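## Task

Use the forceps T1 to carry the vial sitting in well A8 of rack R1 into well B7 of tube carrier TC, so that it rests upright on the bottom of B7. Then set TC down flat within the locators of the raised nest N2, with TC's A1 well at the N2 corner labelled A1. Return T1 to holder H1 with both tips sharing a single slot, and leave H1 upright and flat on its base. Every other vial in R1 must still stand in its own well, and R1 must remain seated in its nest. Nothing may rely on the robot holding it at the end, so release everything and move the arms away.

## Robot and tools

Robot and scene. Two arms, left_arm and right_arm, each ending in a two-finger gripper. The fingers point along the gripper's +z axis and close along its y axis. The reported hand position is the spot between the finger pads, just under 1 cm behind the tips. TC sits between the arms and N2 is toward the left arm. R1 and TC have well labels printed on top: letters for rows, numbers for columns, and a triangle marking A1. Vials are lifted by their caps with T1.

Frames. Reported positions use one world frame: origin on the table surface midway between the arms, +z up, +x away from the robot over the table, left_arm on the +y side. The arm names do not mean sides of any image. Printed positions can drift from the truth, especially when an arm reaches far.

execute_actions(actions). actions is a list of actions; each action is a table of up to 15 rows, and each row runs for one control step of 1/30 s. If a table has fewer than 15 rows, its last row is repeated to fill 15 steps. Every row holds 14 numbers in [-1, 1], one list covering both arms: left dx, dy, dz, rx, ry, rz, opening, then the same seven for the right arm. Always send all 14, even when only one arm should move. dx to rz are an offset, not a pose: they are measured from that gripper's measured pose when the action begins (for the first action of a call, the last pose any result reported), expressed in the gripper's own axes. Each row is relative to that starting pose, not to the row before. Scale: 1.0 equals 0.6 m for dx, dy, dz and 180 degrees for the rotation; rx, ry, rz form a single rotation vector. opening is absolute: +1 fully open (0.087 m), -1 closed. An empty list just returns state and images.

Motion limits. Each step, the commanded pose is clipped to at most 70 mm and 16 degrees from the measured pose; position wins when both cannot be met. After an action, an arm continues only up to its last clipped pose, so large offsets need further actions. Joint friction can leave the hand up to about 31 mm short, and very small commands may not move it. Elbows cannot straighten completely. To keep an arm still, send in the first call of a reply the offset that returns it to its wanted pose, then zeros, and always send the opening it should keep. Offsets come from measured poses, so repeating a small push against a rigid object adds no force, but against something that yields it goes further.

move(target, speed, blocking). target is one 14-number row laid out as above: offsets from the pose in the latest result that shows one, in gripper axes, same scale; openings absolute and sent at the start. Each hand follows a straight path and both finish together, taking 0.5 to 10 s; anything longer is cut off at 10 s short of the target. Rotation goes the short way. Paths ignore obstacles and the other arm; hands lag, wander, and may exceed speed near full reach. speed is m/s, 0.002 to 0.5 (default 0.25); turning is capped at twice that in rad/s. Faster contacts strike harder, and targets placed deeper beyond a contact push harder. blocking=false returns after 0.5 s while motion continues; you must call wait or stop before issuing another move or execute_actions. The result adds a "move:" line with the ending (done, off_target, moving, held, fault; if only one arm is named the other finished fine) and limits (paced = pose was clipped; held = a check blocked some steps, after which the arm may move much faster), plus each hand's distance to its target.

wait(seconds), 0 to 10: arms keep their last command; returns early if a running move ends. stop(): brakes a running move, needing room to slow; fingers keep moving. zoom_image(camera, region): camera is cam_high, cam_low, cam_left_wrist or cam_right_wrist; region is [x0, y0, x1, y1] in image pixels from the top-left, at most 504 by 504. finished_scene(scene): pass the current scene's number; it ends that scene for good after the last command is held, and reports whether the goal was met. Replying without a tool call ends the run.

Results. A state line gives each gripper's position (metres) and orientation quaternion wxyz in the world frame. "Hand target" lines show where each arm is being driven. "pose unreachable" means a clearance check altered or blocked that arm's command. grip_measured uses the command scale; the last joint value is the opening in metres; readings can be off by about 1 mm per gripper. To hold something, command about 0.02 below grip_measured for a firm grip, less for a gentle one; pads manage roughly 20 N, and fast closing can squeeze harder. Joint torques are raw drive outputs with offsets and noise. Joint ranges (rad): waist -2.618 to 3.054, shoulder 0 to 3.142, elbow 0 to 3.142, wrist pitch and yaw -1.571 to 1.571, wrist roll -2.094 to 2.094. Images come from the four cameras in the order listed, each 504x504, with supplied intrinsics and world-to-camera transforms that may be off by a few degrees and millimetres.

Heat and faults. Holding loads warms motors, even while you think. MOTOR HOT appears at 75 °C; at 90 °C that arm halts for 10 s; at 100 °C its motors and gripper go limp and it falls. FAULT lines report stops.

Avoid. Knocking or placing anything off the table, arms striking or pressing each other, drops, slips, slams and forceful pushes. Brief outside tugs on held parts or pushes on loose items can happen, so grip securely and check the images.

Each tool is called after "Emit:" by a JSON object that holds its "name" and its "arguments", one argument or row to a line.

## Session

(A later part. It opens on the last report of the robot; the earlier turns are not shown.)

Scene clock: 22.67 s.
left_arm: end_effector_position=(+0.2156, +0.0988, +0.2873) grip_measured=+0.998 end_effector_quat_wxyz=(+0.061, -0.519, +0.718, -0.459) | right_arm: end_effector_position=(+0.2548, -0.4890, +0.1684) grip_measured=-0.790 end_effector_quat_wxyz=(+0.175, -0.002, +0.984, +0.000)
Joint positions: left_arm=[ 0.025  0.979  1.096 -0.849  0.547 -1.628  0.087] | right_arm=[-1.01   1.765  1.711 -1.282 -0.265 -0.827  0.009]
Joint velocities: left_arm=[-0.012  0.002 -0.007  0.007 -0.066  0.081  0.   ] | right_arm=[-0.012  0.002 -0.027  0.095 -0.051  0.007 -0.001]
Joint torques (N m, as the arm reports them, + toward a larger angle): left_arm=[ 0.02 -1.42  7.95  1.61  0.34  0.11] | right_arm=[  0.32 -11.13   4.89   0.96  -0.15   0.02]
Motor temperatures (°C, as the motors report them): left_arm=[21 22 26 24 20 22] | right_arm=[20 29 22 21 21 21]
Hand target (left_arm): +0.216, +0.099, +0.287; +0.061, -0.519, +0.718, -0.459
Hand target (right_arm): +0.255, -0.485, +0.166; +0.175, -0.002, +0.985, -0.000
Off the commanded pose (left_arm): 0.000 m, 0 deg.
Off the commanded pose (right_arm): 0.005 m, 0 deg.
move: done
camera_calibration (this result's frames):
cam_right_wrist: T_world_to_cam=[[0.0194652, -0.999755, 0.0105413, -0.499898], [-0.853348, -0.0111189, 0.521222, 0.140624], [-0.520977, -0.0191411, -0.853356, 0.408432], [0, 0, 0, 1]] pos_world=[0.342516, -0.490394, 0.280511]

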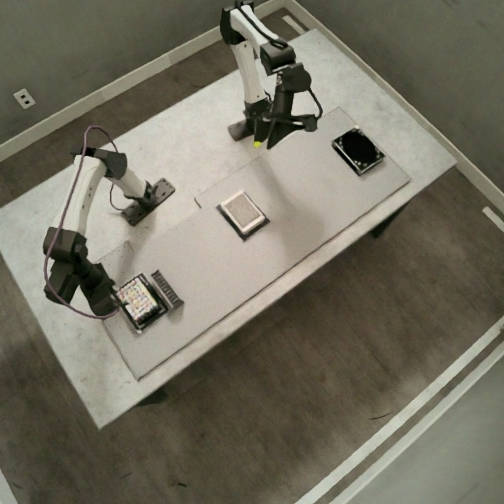

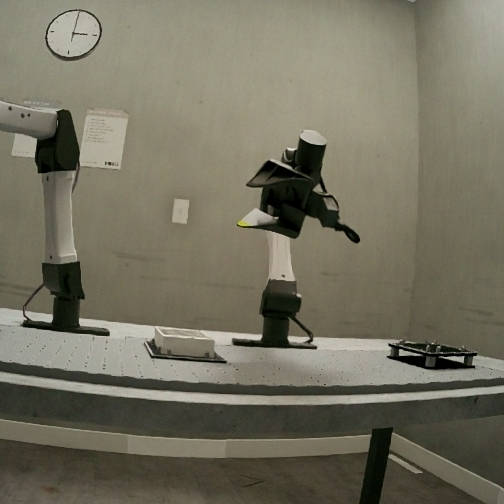

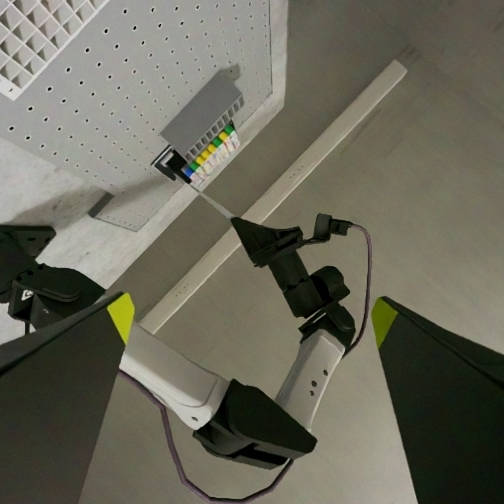

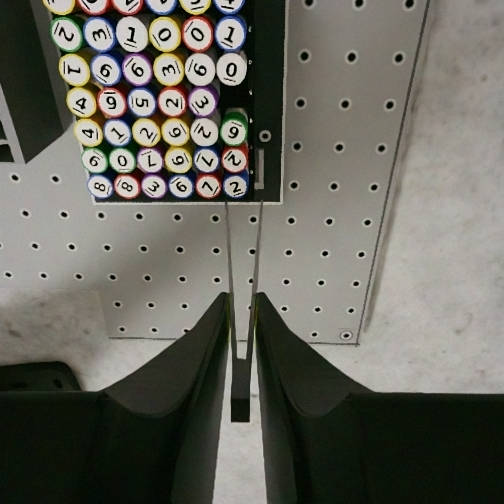

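Emit:
{"name": "move", "arguments": {
  "target": [0,0,0,0,0,0,1,-0.009,0.012,0.008,0,0,0,-0.79],
  "speed": 0.02
}}

Emit:
{"name": "zoom_image", "arguments": {
  "camera": "cam_right_wrist",
  "region": [170, 130, 310, 270]
}}

Emit:
{"name": "zoom_image", "arguments": {
  "camera": "cam_left_wrist",
  "region": [150, 120, 250, 220]
}}

Scene clock: 25.40 s.
left_arm: end_effector_position=(+0.2156, +0.0988, +0.2873) grip_measured=+0.998 end_effector_quat_wxyz=(+0.061, -0.519, +0.718, -0.459) | right_arm: end_effector_position=(+0.2610, -0.4842, +0.1684) grip_measured=-0.790 end_effector_quat_wxyz=(+0.177, -0.004, +0.984, +0.002)
Joint positions: left_arm=[ 0.025  0.979  1.096 -0.849  0.547 -1.628  0.087] | right_arm=[-0.989  1.765  1.711 -1.275 -0.265 -0.81   0.009]
Joint velocities: left_arm=[ 0.007 -0.007 -0.002  0.022 -0.007  0.022 -0.   ] | right_arm=[-0.007 -0.002  0.017 -0.051 -0.051  0.066 -0.   ]
Joint torques (N m, as the arm reports them, + toward a larger angle): left_arm=[ 0.09 -1.51  8.01  1.57  0.32  0.11] | right_arm=[  0.11 -10.39   5.52   0.99  -0.17   0.01]
Motor temperatures (°C, as the motors report them): left_arm=[21 22 26 25 20 22] | right_arm=[20 29 23 21 21 21]
Hand target (left_arm): +0.216, +0.099, +0.287; +0.061, -0.519, +0.718, -0.459
Hand target (right_arm): +0.261, -0.482, +0.166; +0.175, -0.001, +0.985, +0.001
Off the commanded pose (left_arm): 0.000 m, 0 deg.
Off the commanded pose (right_arm): 0.004 m, 0 deg.
move: done
camera_calibration (this result's frames):
cam_right_wrist: T_world_to_cam=[[0.0243095, -0.999664, 0.00894486, -0.496217], [-0.855229, -0.0161622, 0.517998, 0.144599], [-0.517679, -0.0202422, -0.855335, 0.41071], [0, 0, 0, 1]] pos_world=[0.348344, -0.4854, 0.280831]

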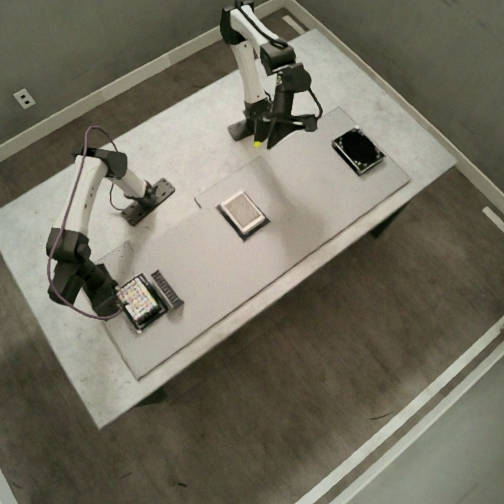

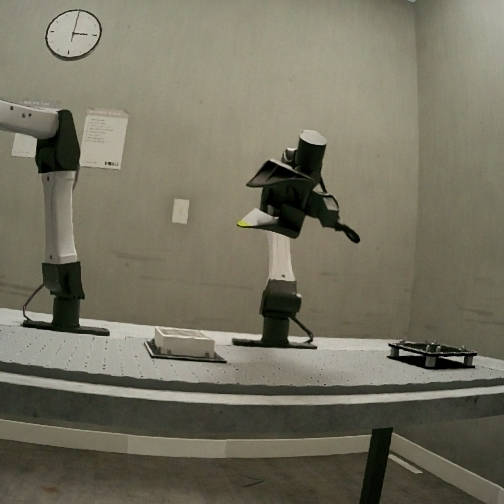

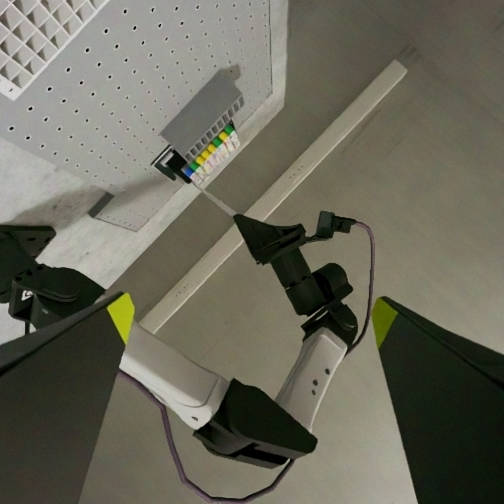

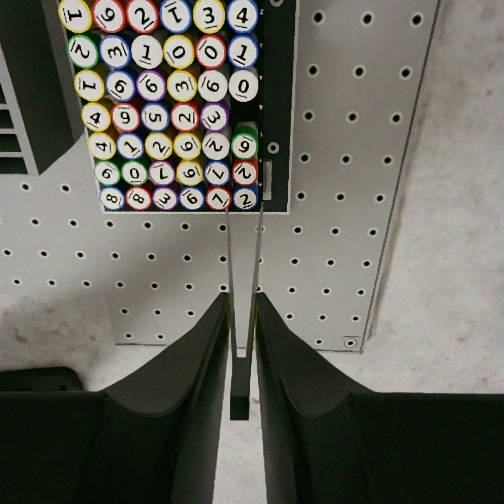

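Region (170, 130, 310, 270) of cam_right_wrist's 504x504 image, scaled by 3.600, with more detail than that image has.

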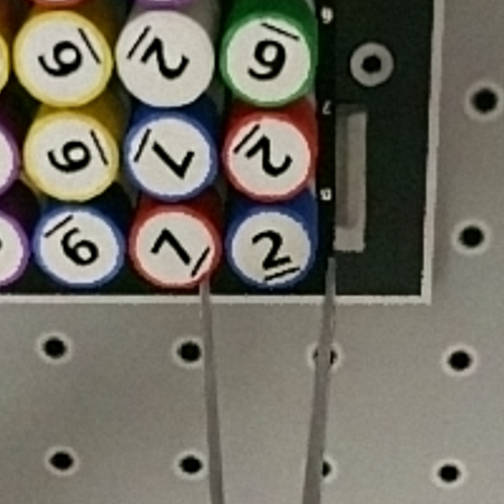

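Region (150, 120, 250, 220) of cam_left_wrist's 504x504 image, scaled by 5.040, with more detail than that image has.

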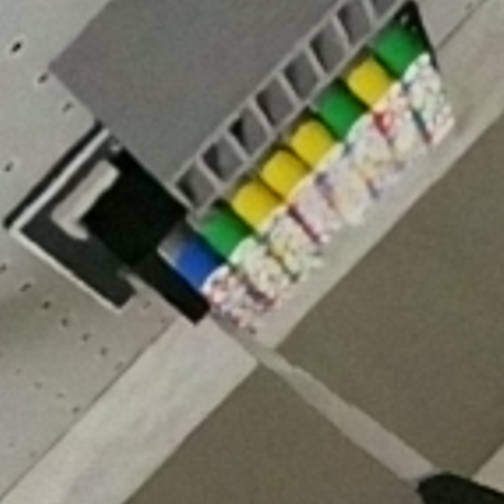

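Emit:
{"name": "move", "arguments": {
  "target": [0,0,0,0,0,0,1,0,-0.007,0,0,0,0,-0.81],
  "speed": 0.01
}}

Emit:
{"name": "zoom_image", "arguments": {
  "camera": "cam_right_wrist",
  "region": [170, 130, 310, 270]
}}

Scene clock: 26.70 s.
left_arm: end_effector_position=(+0.2156, +0.0988, +0.2873) grip_measured=+0.998 end_effector_quat_wxyz=(+0.061, -0.519, +0.718, -0.459) | right_arm: end_effector_position=(+0.2611, -0.4843, +0.1684) grip_measured=-0.810 end_effector_quat_wxyz=(+0.178, -0.003, +0.984, +0.001)
Joint positions: left_arm=[ 0.025  0.979  1.096 -0.849  0.547 -1.628  0.087] | right_arm=[-0.989  1.765  1.711 -1.274 -0.265 -0.808  0.008]
Joint velocities: left_arm=[ 0.002  0.002 -0.017 -0.007 -0.022  0.022 -0.001] | right_arm=[-0.017  0.002  0.007  0.066  0.022  0.007  0.   ]
Joint torques (N m, as the arm reports them, + toward a larger angle): left_arm=[ 0.04 -1.51  8.11  1.62  0.34  0.11] | right_arm=[-1.42 -8.84  8.42  0.79 -0.25 -0.16]
Motor temperatures (°C, as the motors report them): left_arm=[21 22 26 25 20 22] | right_arm=[20 29 23 21 21 21]
Hand target (left_arm): +0.216, +0.099, +0.287; +0.061, -0.519, +0.718, -0.459
Hand target (right_arm): +0.261, -0.488, +0.168; +0.177, -0.004, +0.984, +0.001
Off the commanded pose (left_arm): 0.000 m, 0 deg.
Off the commanded pose (right_arm): 0.004 m, 0 deg.
move: done
camera_calibration (this result's frames):
cam_right_wrist: T_world_to_cam=[[0.0228756, -0.999698, 0.00898939, -0.495948], [-0.855513, -0.0149223, 0.517566, 0.145442], [-0.517275, -0.0195301, -0.855596, 0.411079], [0, 0, 0, 1]] pos_world=[0.348414, -0.485599, 0.2809]

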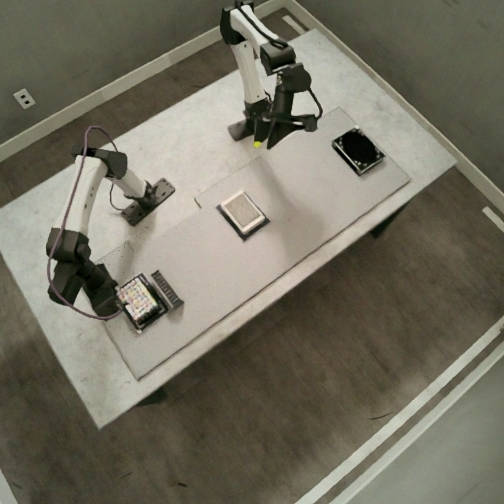

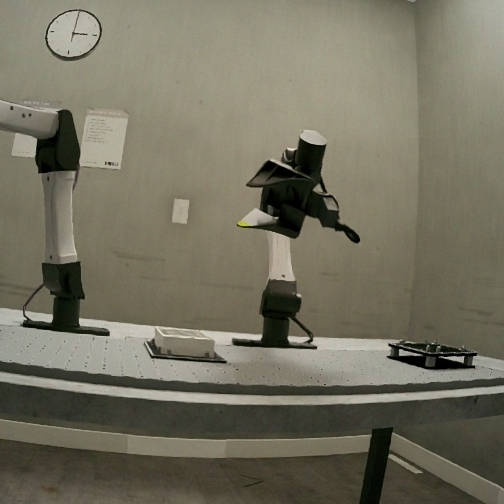

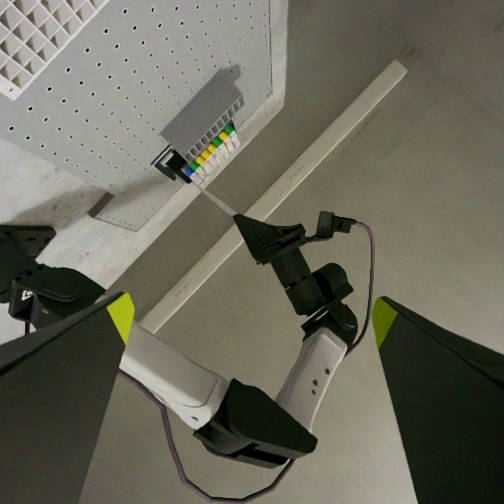

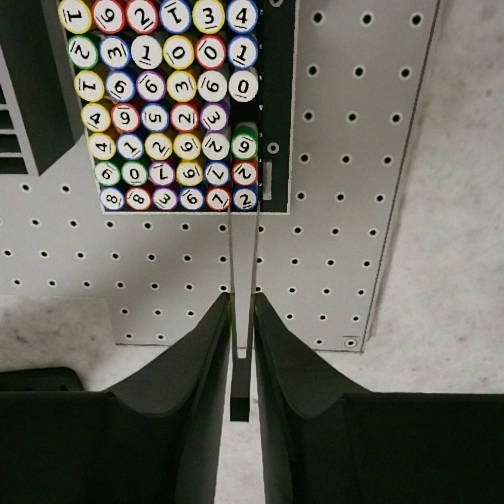

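Region (170, 130, 310, 270) of cam_right_wrist's 504x504 image, scaled by 3.600, with more detail than that image has.

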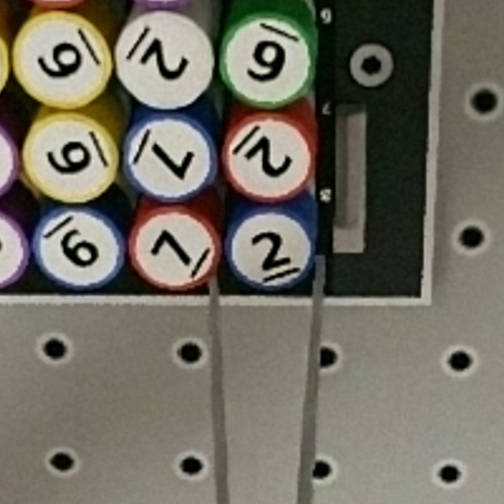

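Emit:
{"name": "move", "arguments": {
  "target": [0,0,0,0,0,0,1,-0.014,-0.003,0.005,0,0,0,-0.81],
  "speed": 0.01
}}

Emit:
{"name": "zoom_image", "arguments": {
  "camera": "cam_right_wrist",
  "region": [170, 130, 310, 270]
}}

Scene clock: 28.40 s.
left_arm: end_effector_position=(+0.2156, +0.0988, +0.2873) grip_measured=+0.998 end_effector_quat_wxyz=(+0.061, -0.519, +0.718, -0.459) | right_arm: end_effector_position=(+0.2649, -0.4842, +0.1713) grip_measured=-0.810 end_effector_quat_wxyz=(+0.181, -0.005, +0.983, -0.001)
Joint positions: left_arm=[ 0.025  0.979  1.096 -0.849  0.547 -1.628  0.087] | right_arm=[-0.982  1.767  1.724 -1.274 -0.265 -0.803  0.008]
Joint velocities: left_arm=[ 0.002 -0.007 -0.002 -0.007 -0.022 -0.007  0.   ] | right_arm=[-0.002  0.002 -0.002  0.066  0.007  0.037 -0.   ]
Joint torques (N m, as the arm reports them, + toward a larger angle): left_arm=[-0.02 -1.51  8.12  1.57  0.3   0.09] | right_arm=[ 0.08 -7.76  8.63  0.9  -0.18  0.08]
Motor temperatures (°C, as the motors report them): left_arm=[21 22 27 25 20 22] | right_arm=[20 29 23 21 21 21]
Hand target (left_arm): +0.216, +0.099, +0.287; +0.061, -0.519, +0.718, -0.459
Hand target (right_arm): +0.270, -0.486, +0.168; +0.178, -0.003, +0.984, +0.001
Off the commanded pose (left_arm): 0.000 m, 0 deg.
Off the commanded pose (right_arm): 0.006 m, 1 deg.
move: done
camera_calibration (this result's frames):
cam_right_wrist: T_world_to_cam=[[0.0250634, -0.999573, 0.0150286, -0.497502], [-0.859182, -0.0138531, 0.511483, 0.149695], [-0.511056, -0.0257318, -0.859162, 0.411454], [0, 0, 0, 1]] pos_world=[0.35136, -0.484628, 0.284417]

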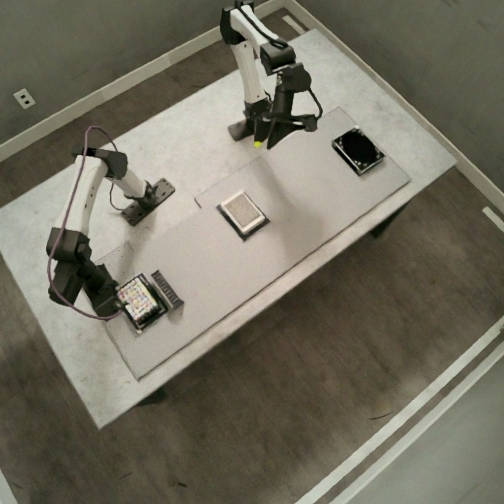

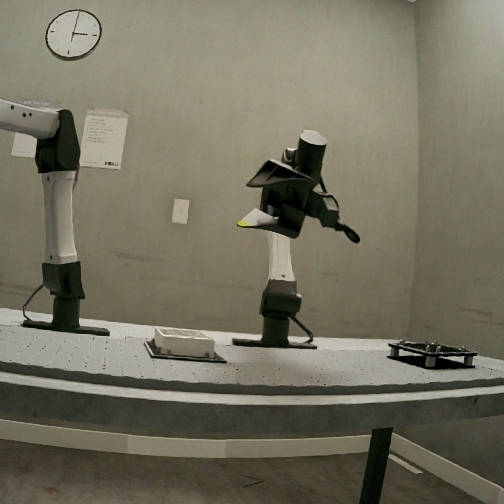

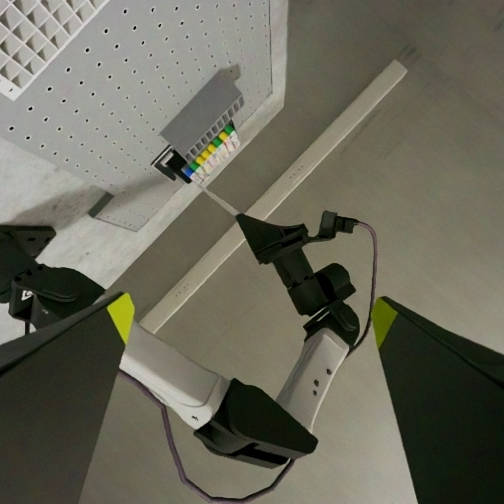

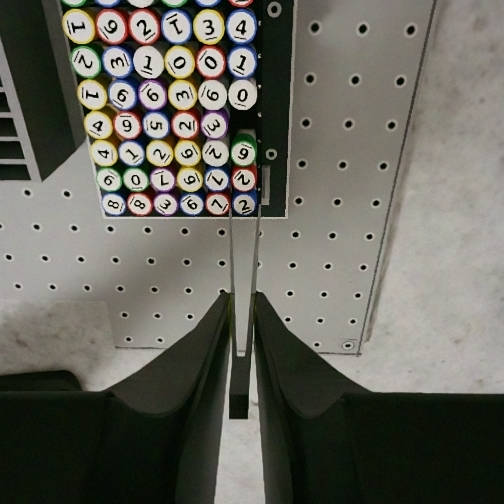

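Region (170, 130, 310, 270) of cam_right_wrist's 504x504 image, scaled by 3.600, with more detail than that image has.

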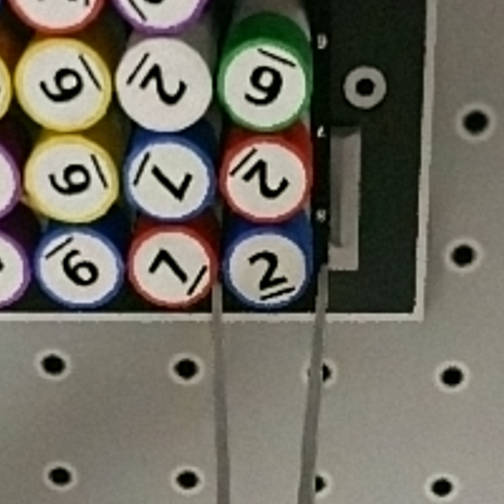

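Aligned laterally. Further +x and down.

Emit:
{"name": "move", "arguments": {
  "target": [0,0,0,0,0,0,1,-0.004,0,0.017,0,0,0,-0.81],
  "speed": 0.01
}}

Emit:
{"name": "zoom_image", "arguments": {
  "camera": "cam_right_wrist",
  "region": [170, 130, 310, 270]
}}

Scene clock: 30.00 s.
left_arm: end_effector_position=(+0.2156, +0.0988, +0.2873) grip_measured=+0.998 end_effector_quat_wxyz=(+0.061, -0.519, +0.718, -0.459) | right_arm: end_effector_position=(+0.2697, -0.4868, +0.1721) grip_measured=-0.810 end_effector_quat_wxyz=(+0.188, -0.007, +0.982, -0.008)
Joint positions: left_arm=[ 0.025  0.979  1.096 -0.849  0.547 -1.628  0.087] | right_arm=[-0.977  1.767  1.724 -1.253 -0.265 -0.8    0.008]
Joint velocities: left_arm=[-0.012  0.007  0.017  0.022  0.007 -0.066  0.001] | right_arm=[-0.012 -0.022 -0.002  0.022 -0.022 -0.051  0.   ]
Joint torques (N m, as the arm reports them, + toward a larger angle): left_arm=[ 0.01 -1.34  8.13  1.56  0.3   0.1 ] | right_arm=[ 0.05 -9.2   4.99  0.99 -0.23  0.08]
Motor temperatures (°C, as the motors report them): left_arm=[21 22 27 25 20 22] | right_arm=[20 29 23 21 21 21]
Hand target (left_arm): +0.216, +0.099, +0.287; +0.061, -0.519, +0.718, -0.459
Hand target (right_arm): +0.271, -0.484, +0.163; +0.181, -0.005, +0.984, -0.001
Off the commanded pose (left_arm): 0.000 m, 0 deg.
Off the commanded pose (right_arm): 0.010 m, 1 deg.
move: done
camera_calibration (this result's frames):
cam_right_wrist: T_world_to_cam=[[0.0271779, -0.999173, 0.0302545, -0.503291], [-0.866491, -0.00845577, 0.499121, 0.160073], [-0.498452, -0.0397804, -0.866004, 0.40545], [0, 0, 0, 1]] pos_world=[0.354478, -0.485392, 0.286453]

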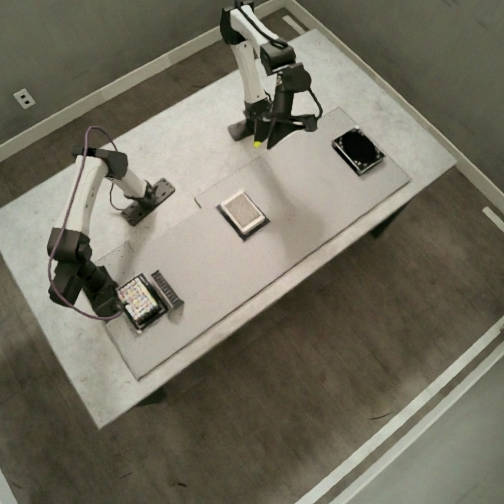

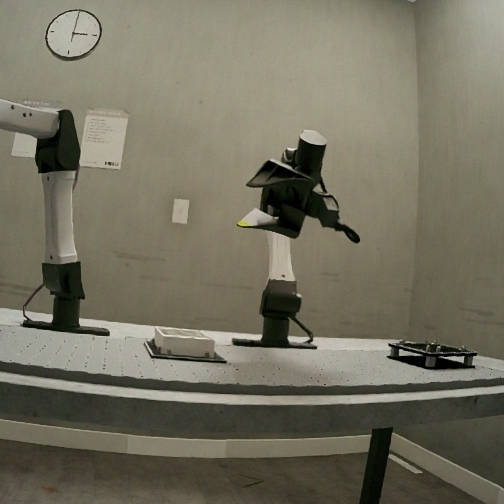

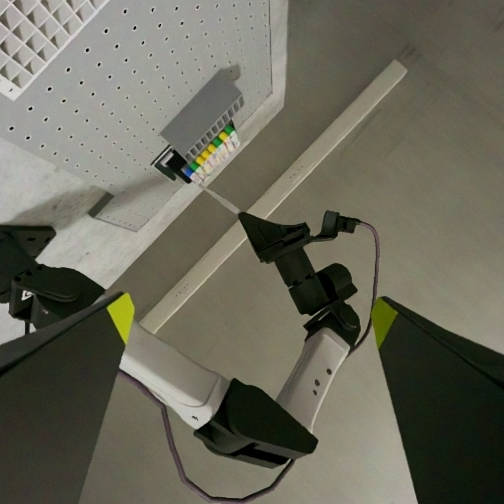

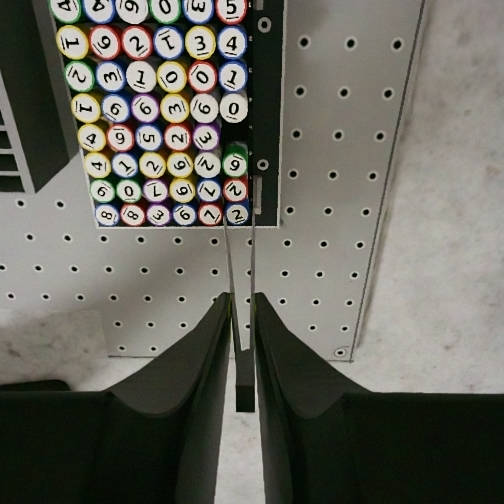

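Region (170, 130, 310, 270) of cam_right_wrist's 504x504 image, scaled by 3.600, with more detail than that image has.

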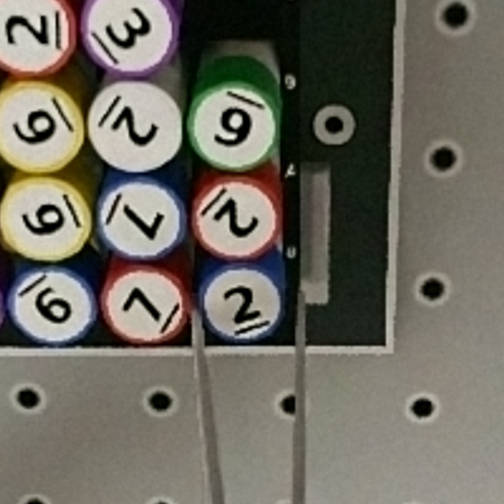

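Emit:
{"name": "move", "arguments": {
  "target": [0,0,0,0,0,0,1,0.008,0.010,0.022,-0.005,0.007,0,-0.81],
  "speed": 0.01
}}

Emit:
{"name": "zoom_image", "arguments": {
  "camera": "cam_right_wrist",
  "region": [170, 130, 310, 270]
}}

Scene clock: 32.23 s.
left_arm: end_effector_position=(+0.2156, +0.0988, +0.2873) grip_measured=+0.998 end_effector_quat_wxyz=(+0.061, -0.519, +0.718, -0.459) | right_arm: end_effector_position=(+0.2704, -0.4843, +0.1656) grip_measured=-0.810 end_effector_quat_wxyz=(+0.185, -0.010, +0.983, -0.004)
Joint positions: left_arm=[ 0.025  0.979  1.096 -0.849  0.547 -1.628  0.087] | right_arm=[-0.971  1.767  1.699 -1.238 -0.265 -0.8    0.008]
Joint velocities: left_arm=[ 0.012  0.002 -0.017  0.066 -0.022  0.022 -0.   ] | right_arm=[ 0.007  0.007 -0.012  0.051  0.037  0.037 -0.   ]
Joint torques (N m, as the arm reports them, + toward a larger angle): left_arm=[ 0.02 -1.45  8.04  1.56  0.31  0.11] | right_arm=[ 0.03 -9.89  4.89  1.01 -0.16  0.01]
Motor temperatures (°C, as the motors report them): left_arm=[21 22 27 25 20 22] | right_arm=[20 30 23 21 21 21]
Hand target (left_arm): +0.216, +0.099, +0.287; +0.061, -0.519, +0.718, -0.459
Hand target (right_arm): +0.270, -0.481, +0.158; +0.177, -0.009, +0.984, -0.000
Off the commanded pose (left_arm): 0.000 m, 0 deg.
Off the commanded pose (right_arm): 0.008 m, 1 deg.
move: done
camera_calibration (this result's frames):
cam_right_wrist: T_world_to_cam=[[0.0338314, -0.999161, 0.0230948, -0.501144], [-0.863138, -0.0175608, 0.504663, 0.157732], [-0.503834, -0.0370074, -0.863008, 0.402673], [0, 0, 0, 1]] pos_world=[0.355979, -0.483051, 0.279482]

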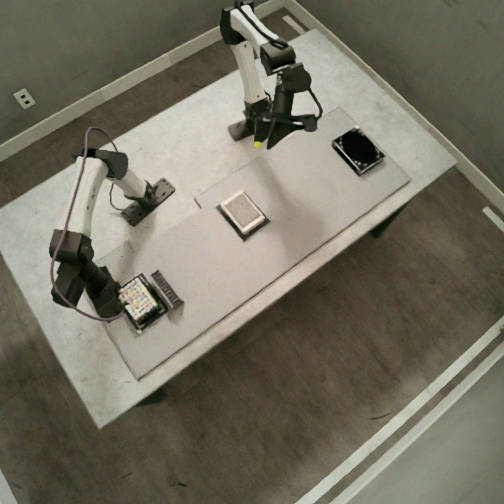

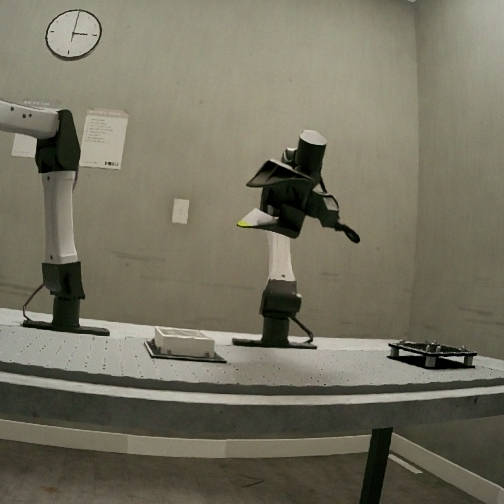

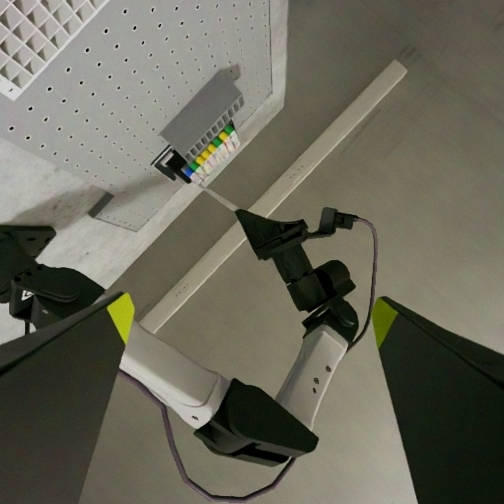

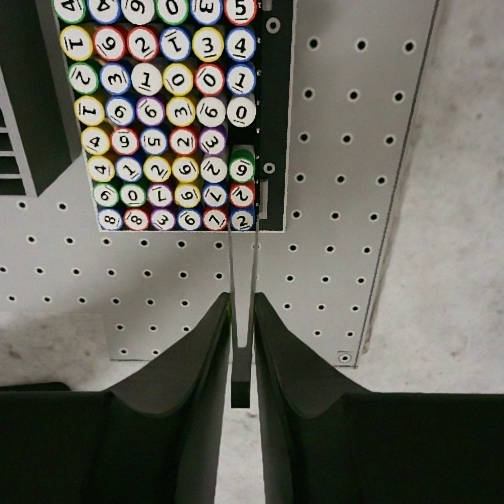

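Region (170, 130, 310, 270) of cam_right_wrist's 504x504 image, scaled by 3.600, with more detail than that image has.

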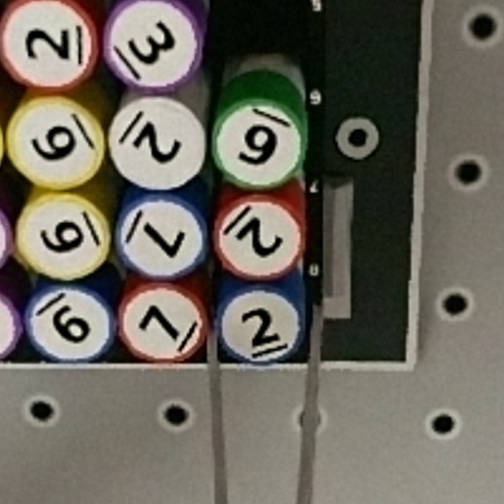

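Emit:
{"name": "move", "arguments": {
  "target": [0,0,0,0,0,0,1,0,0,0,0,0,0,-0.88]
}}

Emit:
{"name": "move", "arguments": {
  "target": [0,0,0,0,0,0,1,-0.03,0,-0.078,0,0.004,0,-0.88],
  "speed": 0.02
}}

Scene clock: 33.40 s.
left_arm: end_effector_position=(+0.2156, +0.0988, +0.2873) grip_measured=+0.998 end_effector_quat_wxyz=(+0.061, -0.519, +0.718, -0.459) | right_arm: end_effector_position=(+0.2706, -0.4845, +0.1657) grip_measured=-0.879 end_effector_quat_wxyz=(+0.185, -0.010, +0.983, -0.005)
Joint positions: left_arm=[ 0.025  0.979  1.096 -0.849  0.547 -1.628  0.087] | right_arm=[-0.971  1.767  1.699 -1.237 -0.265 -0.8    0.005]
Joint velocities: left_arm=[-0.002 -0.007 -0.007 -0.037 -0.066 -0.051  0.   ] | right_arm=[-0.007 -0.007 -0.007 -0.051 -0.007 -0.066 -0.001]
Joint torques (N m, as the arm reports them, + toward a larger angle): left_arm=[ 0.07 -1.47  8.06  1.56  0.33  0.1 ] | right_arm=[ -0.56 -10.12   7.1    0.92  -0.26  -0.07]
Motor temperatures (°C, as the motors report them): left_arm=[21 22 27 25 20 22] | right_arm=[20 30 23 21 21 21]
Hand target (left_arm): +0.216, +0.099, +0.287; +0.061, -0.519, +0.718, -0.459
Hand target (right_arm): +0.270, -0.484, +0.166; +0.185, -0.010, +0.983, -0.004
Off the commanded pose (left_arm): 0.000 m, 0 deg.
Off the commanded pose (right_arm): 0.000 m, 0 deg.
move: done
camera_calibration (this result's frames):
cam_right_wrist: T_world_to_cam=[[0.0338129, -0.999141, 0.0239541, -0.501488], [-0.863533, -0.0171405, 0.504, 0.158296], [-0.503157, -0.0377269, -0.863371, 0.40233], [0, 0, 0, 1]] pos_world=[0.356086, -0.483165, 0.279592]

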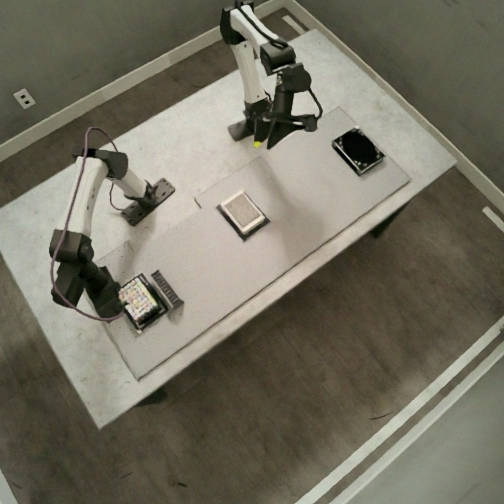

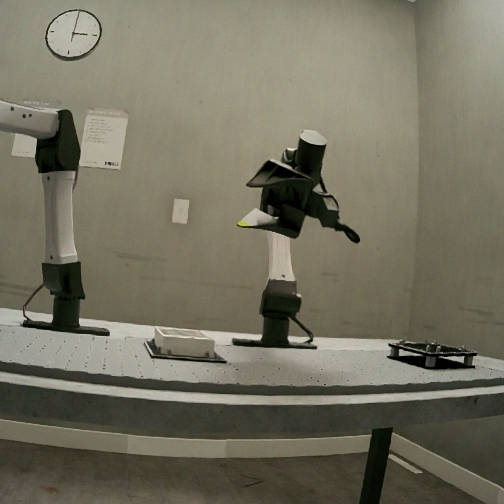

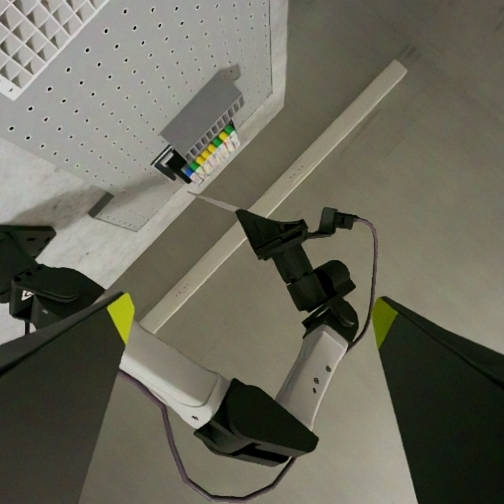

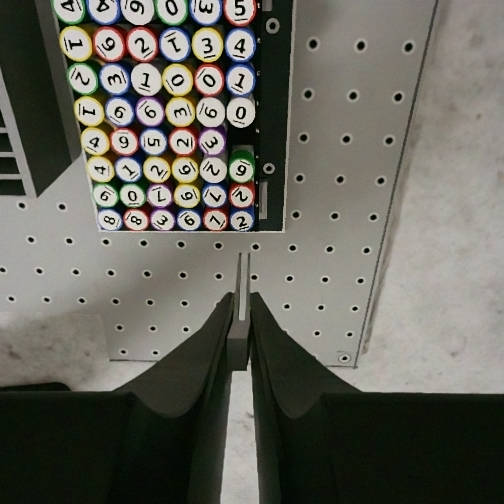

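Scene clock: 36.23 s.
left_arm: end_effector_position=(+0.2156, +0.0988, +0.2873) grip_measured=+0.998 end_effector_quat_wxyz=(+0.061, -0.519, +0.718, -0.459) | right_arm: end_effector_position=(+0.2701, -0.4839, +0.2200) grip_measured=-0.879 end_effector_quat_wxyz=(+0.192, -0.011, +0.981, -0.012)
Joint positions: left_arm=[ 0.025  0.979  1.096 -0.849  0.547 -1.628  0.087] | right_arm=[-0.971  1.808  1.972 -1.448 -0.265 -0.8    0.005]
Joint velocities: left_arm=[-0.007  0.012 -0.007  0.007  0.007  0.095 -0.   ] | right_arm=[ 0.007  0.007  0.022 -0.007 -0.066 -0.037 -0.   ]
Joint torques (N m, as the arm reports them, + toward a larger angle): left_arm=[ 0.04 -1.48  7.93  1.58  0.33  0.09] | right_arm=[ 0.   -7.87  8.46  0.71 -0.12 -0.01]
Motor temperatures (°C, as the motors report them): left_arm=[21 22 27 25 20 22] | right_arm=[20 30 23 21 21 21]
Hand target (left_arm): +0.216, +0.099, +0.287; +0.061, -0.519, +0.718, -0.459
Hand target (right_arm): +0.271, -0.484, +0.216; +0.179, -0.010, +0.984, -0.005
Off the commanded pose (left_arm): 0.000 m, 0 deg.
Off the commanded pose (right_arm): 0.004 m, 2 deg.
move: done
camera_calibration (this result's frames):
cam_right_wrist: T_world_to_cam=[[0.0333656, -0.998666, 0.0394149, -0.505267], [-0.870563, -0.00966921, 0.491961, 0.13866], [-0.490924, -0.0507278, -0.869724, 0.440757], [0, 0, 0, 1]] pos_world=[0.353949, -0.480894, 0.335037]

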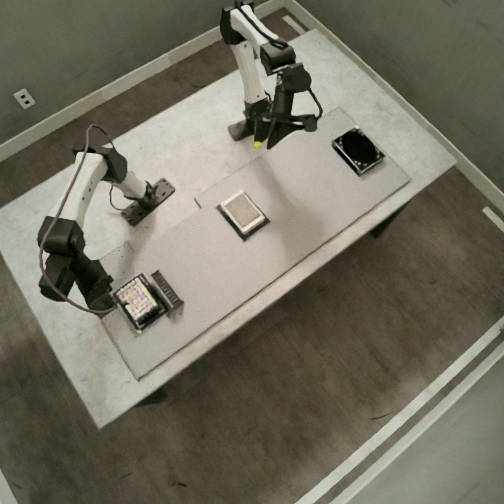

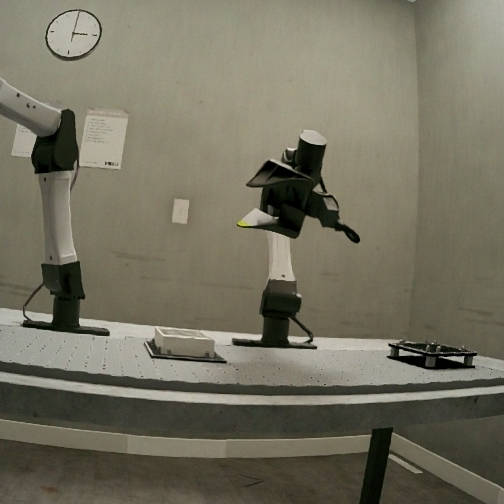

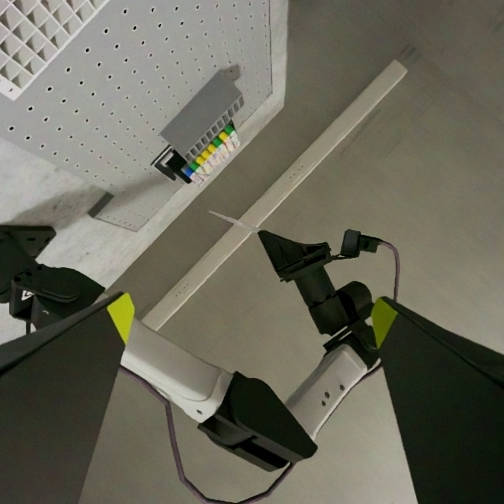

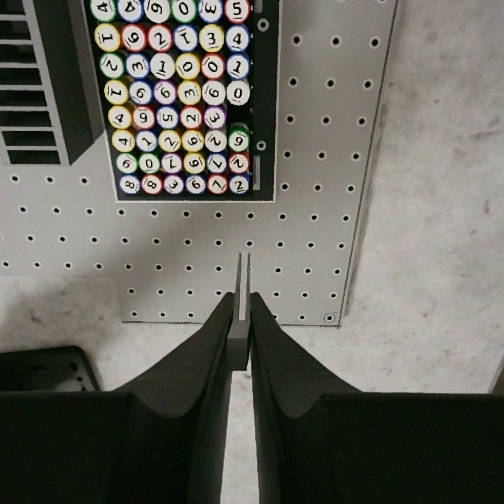

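Emit:
{"name": "move", "arguments": {
  "target": [0,0,0,0,0,0,1,0,0,0.02,-0.008,-0.128,0,-0.86],
  "speed": 0.05
}}

Scene clock: 41.13 s.
left_arm: end_effector_position=(+0.2156, +0.0988, +0.2873) grip_measured=+0.998 end_effector_quat_wxyz=(+0.061, -0.519, +0.718, -0.459) | right_arm: end_effector_position=(+0.2771, -0.4855, +0.2112) grip_measured=-0.860 end_effector_quat_wxyz=(+0.378, -0.015, +0.925, +0.001)
Joint positions: left_arm=[ 0.025  0.979  1.096 -0.849  0.547 -1.628  0.087] | right_arm=[-1.128  1.58   1.553 -1.051 -0.627 -0.842  0.006]
Joint velocities: left_arm=[-0.007 -0.007 -0.007 -0.022  0.081 -0.037  0.   ] | right_arm=[ 0.012 -0.007 -0.002  0.051 -0.022  0.051 -0.002]
Joint torques (N m, as the arm reports them, + toward a larger angle): left_arm=[ 0.08 -1.53  8.04  1.58  0.31  0.09] | right_arm=[-1.3  -9.65  5.22  1.32 -0.42 -0.13]
Motor temperatures (°C, as the motors report them): left_arm=[21 22 28 26 20 22] | right_arm=[20 30 23 21 21 21]
Hand target (left_arm): +0.216, +0.099, +0.287; +0.061, -0.519, +0.718, -0.459
Hand target (right_arm): +0.275, -0.484, +0.210; +0.383, -0.017, +0.924, -0.000
Off the commanded pose (left_arm): 0.000 m, 0 deg.
Off the commanded pose (right_arm): 0.004 m, 1 deg.
move: done
camera_calibration (this result's frames):
cam_right_wrist: T_world_to_cam=[[0.0384879, -0.998941, 0.0252124, -0.505277], [-0.991613, -0.0350658, 0.124399, 0.247912], [-0.123383, -0.0297888, -0.991912, 0.370566], [0, 0, 0, 1]] pos_world=[0.311001, -0.48501, 0.349468]

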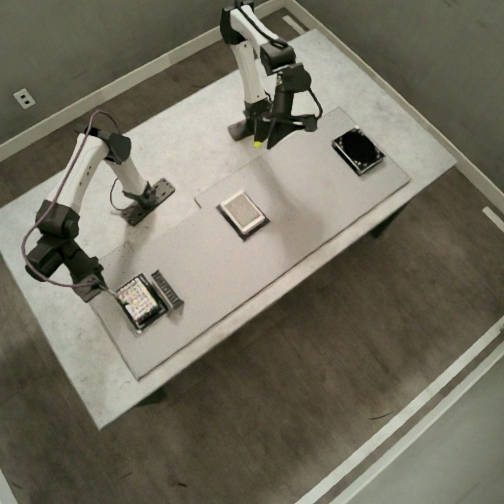

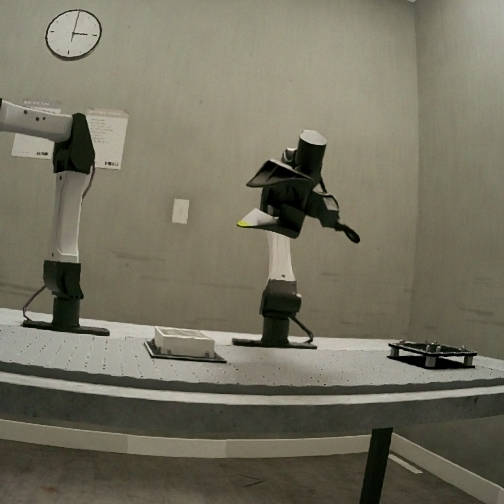

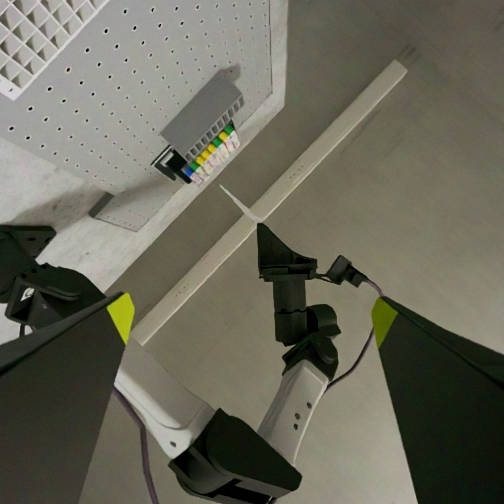

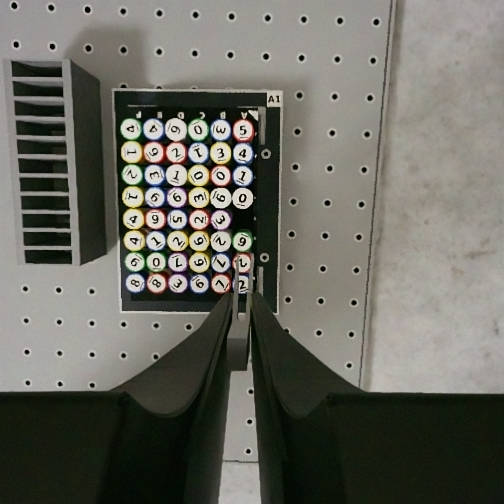

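Emit:
{"name": "move", "arguments": {
  "target": [0,0,0,0,0,0,1,0.036,0,0.011,0,0.033,0,-0.81],
  "speed": 0.03
}}

Emit:
{"name": "zoom_image", "arguments": {
  "camera": "cam_right_wrist",
  "region": [170, 170, 310, 310]
}}

Emit:
{"name": "zoom_image", "arguments": {
  "camera": "cam_left_wrist",
  "region": [150, 120, 270, 240]
}}

Scene clock: 45.27 s.
left_arm: end_effector_position=(+0.2156, +0.0988, +0.2873) grip_measured=+0.998 end_effector_quat_wxyz=(+0.061, -0.519, +0.718, -0.459) | right_arm: end_effector_position=(+0.2681, -0.4897, +0.2050) grip_measured=-0.810 end_effector_quat_wxyz=(+0.349, -0.015, +0.937, -0.016)
Joint positions: left_arm=[ 0.025  0.979  1.096 -0.849  0.547 -1.628  0.087] | right_arm=[-1.122  1.58   1.553 -1.07  -0.555 -0.861  0.008]
Joint velocities: left_arm=[-0.007  0.002 -0.007  0.037  0.037  0.066  0.   ] | right_arm=[-0.002 -0.002  0.002  0.037 -0.037  0.007 -0.001]
Joint torques (N m, as the arm reports them, + toward a larger angle): left_arm=[ 0.06 -1.54  8.01  1.57  0.32  0.09] | right_arm=[ 0.29 -6.12  6.56  1.01 -0.21 -0.11]
Motor temperatures (°C, as the motors report them): left_arm=[21 22 28 26 20 22] | right_arm=[20 31 24 21 21 21]
Hand target (left_arm): +0.216, +0.099, +0.287; +0.061, -0.519, +0.718, -0.459
Hand target (right_arm): +0.266, -0.486, +0.192; +0.330, -0.015, +0.944, +0.001
Off the commanded pose (left_arm): 0.000 m, 0 deg.
Off the commanded pose (right_arm): 0.014 m, 3 deg.
move: off_target (right_arm)
camera_calibration (this result's frames):
cam_right_wrist: T_world_to_cam=[[0.0279746, -0.998026, 0.0562328, -0.51211], [-0.982124, -0.0169661, 0.187469, 0.232993], [-0.186145, -0.060472, -0.98066, 0.362728], [0, 0, 0, 1]] pos_world=[0.310674, -0.485211, 0.340831]

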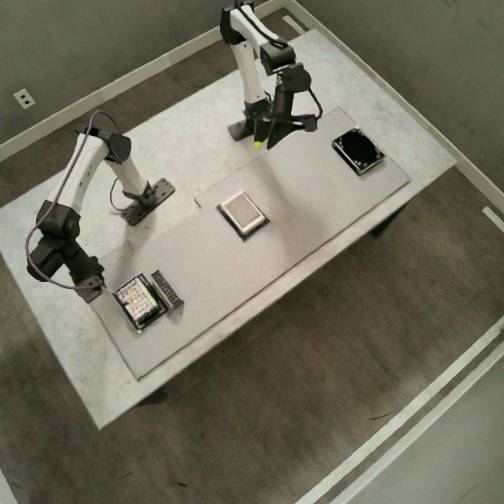

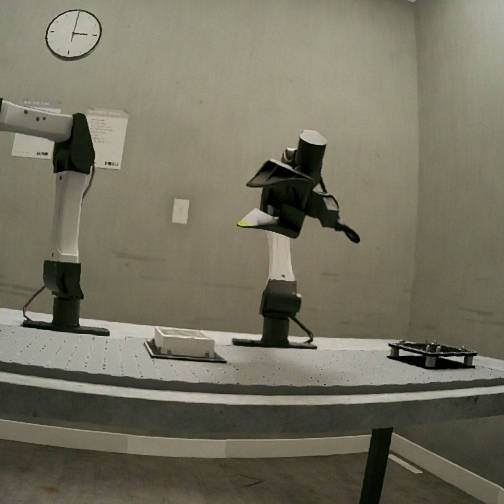

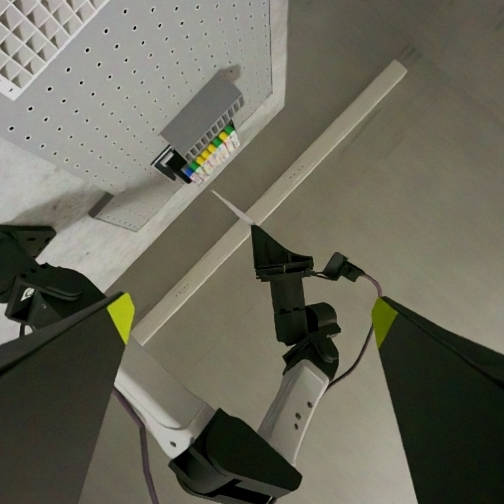

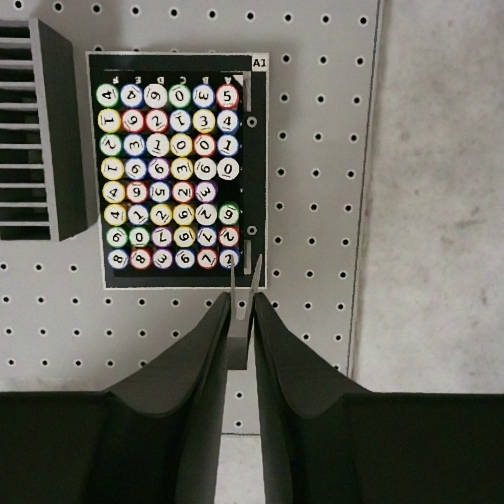

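Region (170, 170, 310, 310) of cam_right_wrist's 504x504 image, scaled by 3.600, with more detail than that image has.

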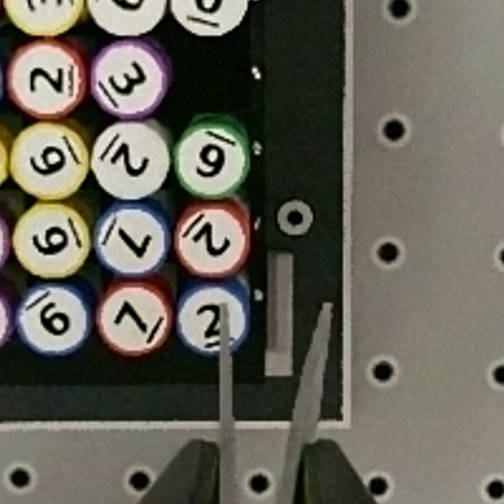

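Region (150, 120, 270, 240) of cam_left_wrist's 504x504 image, scaled by 4.200, with more detail than that image has.

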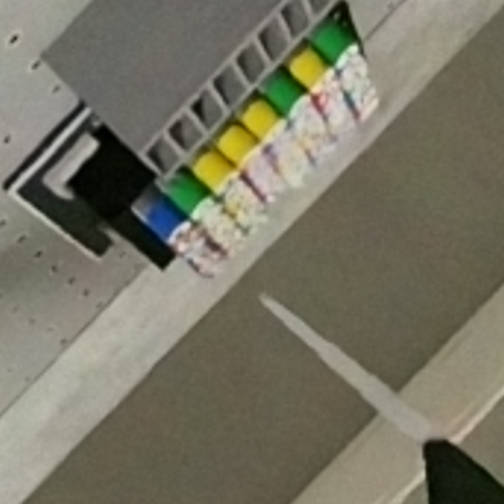

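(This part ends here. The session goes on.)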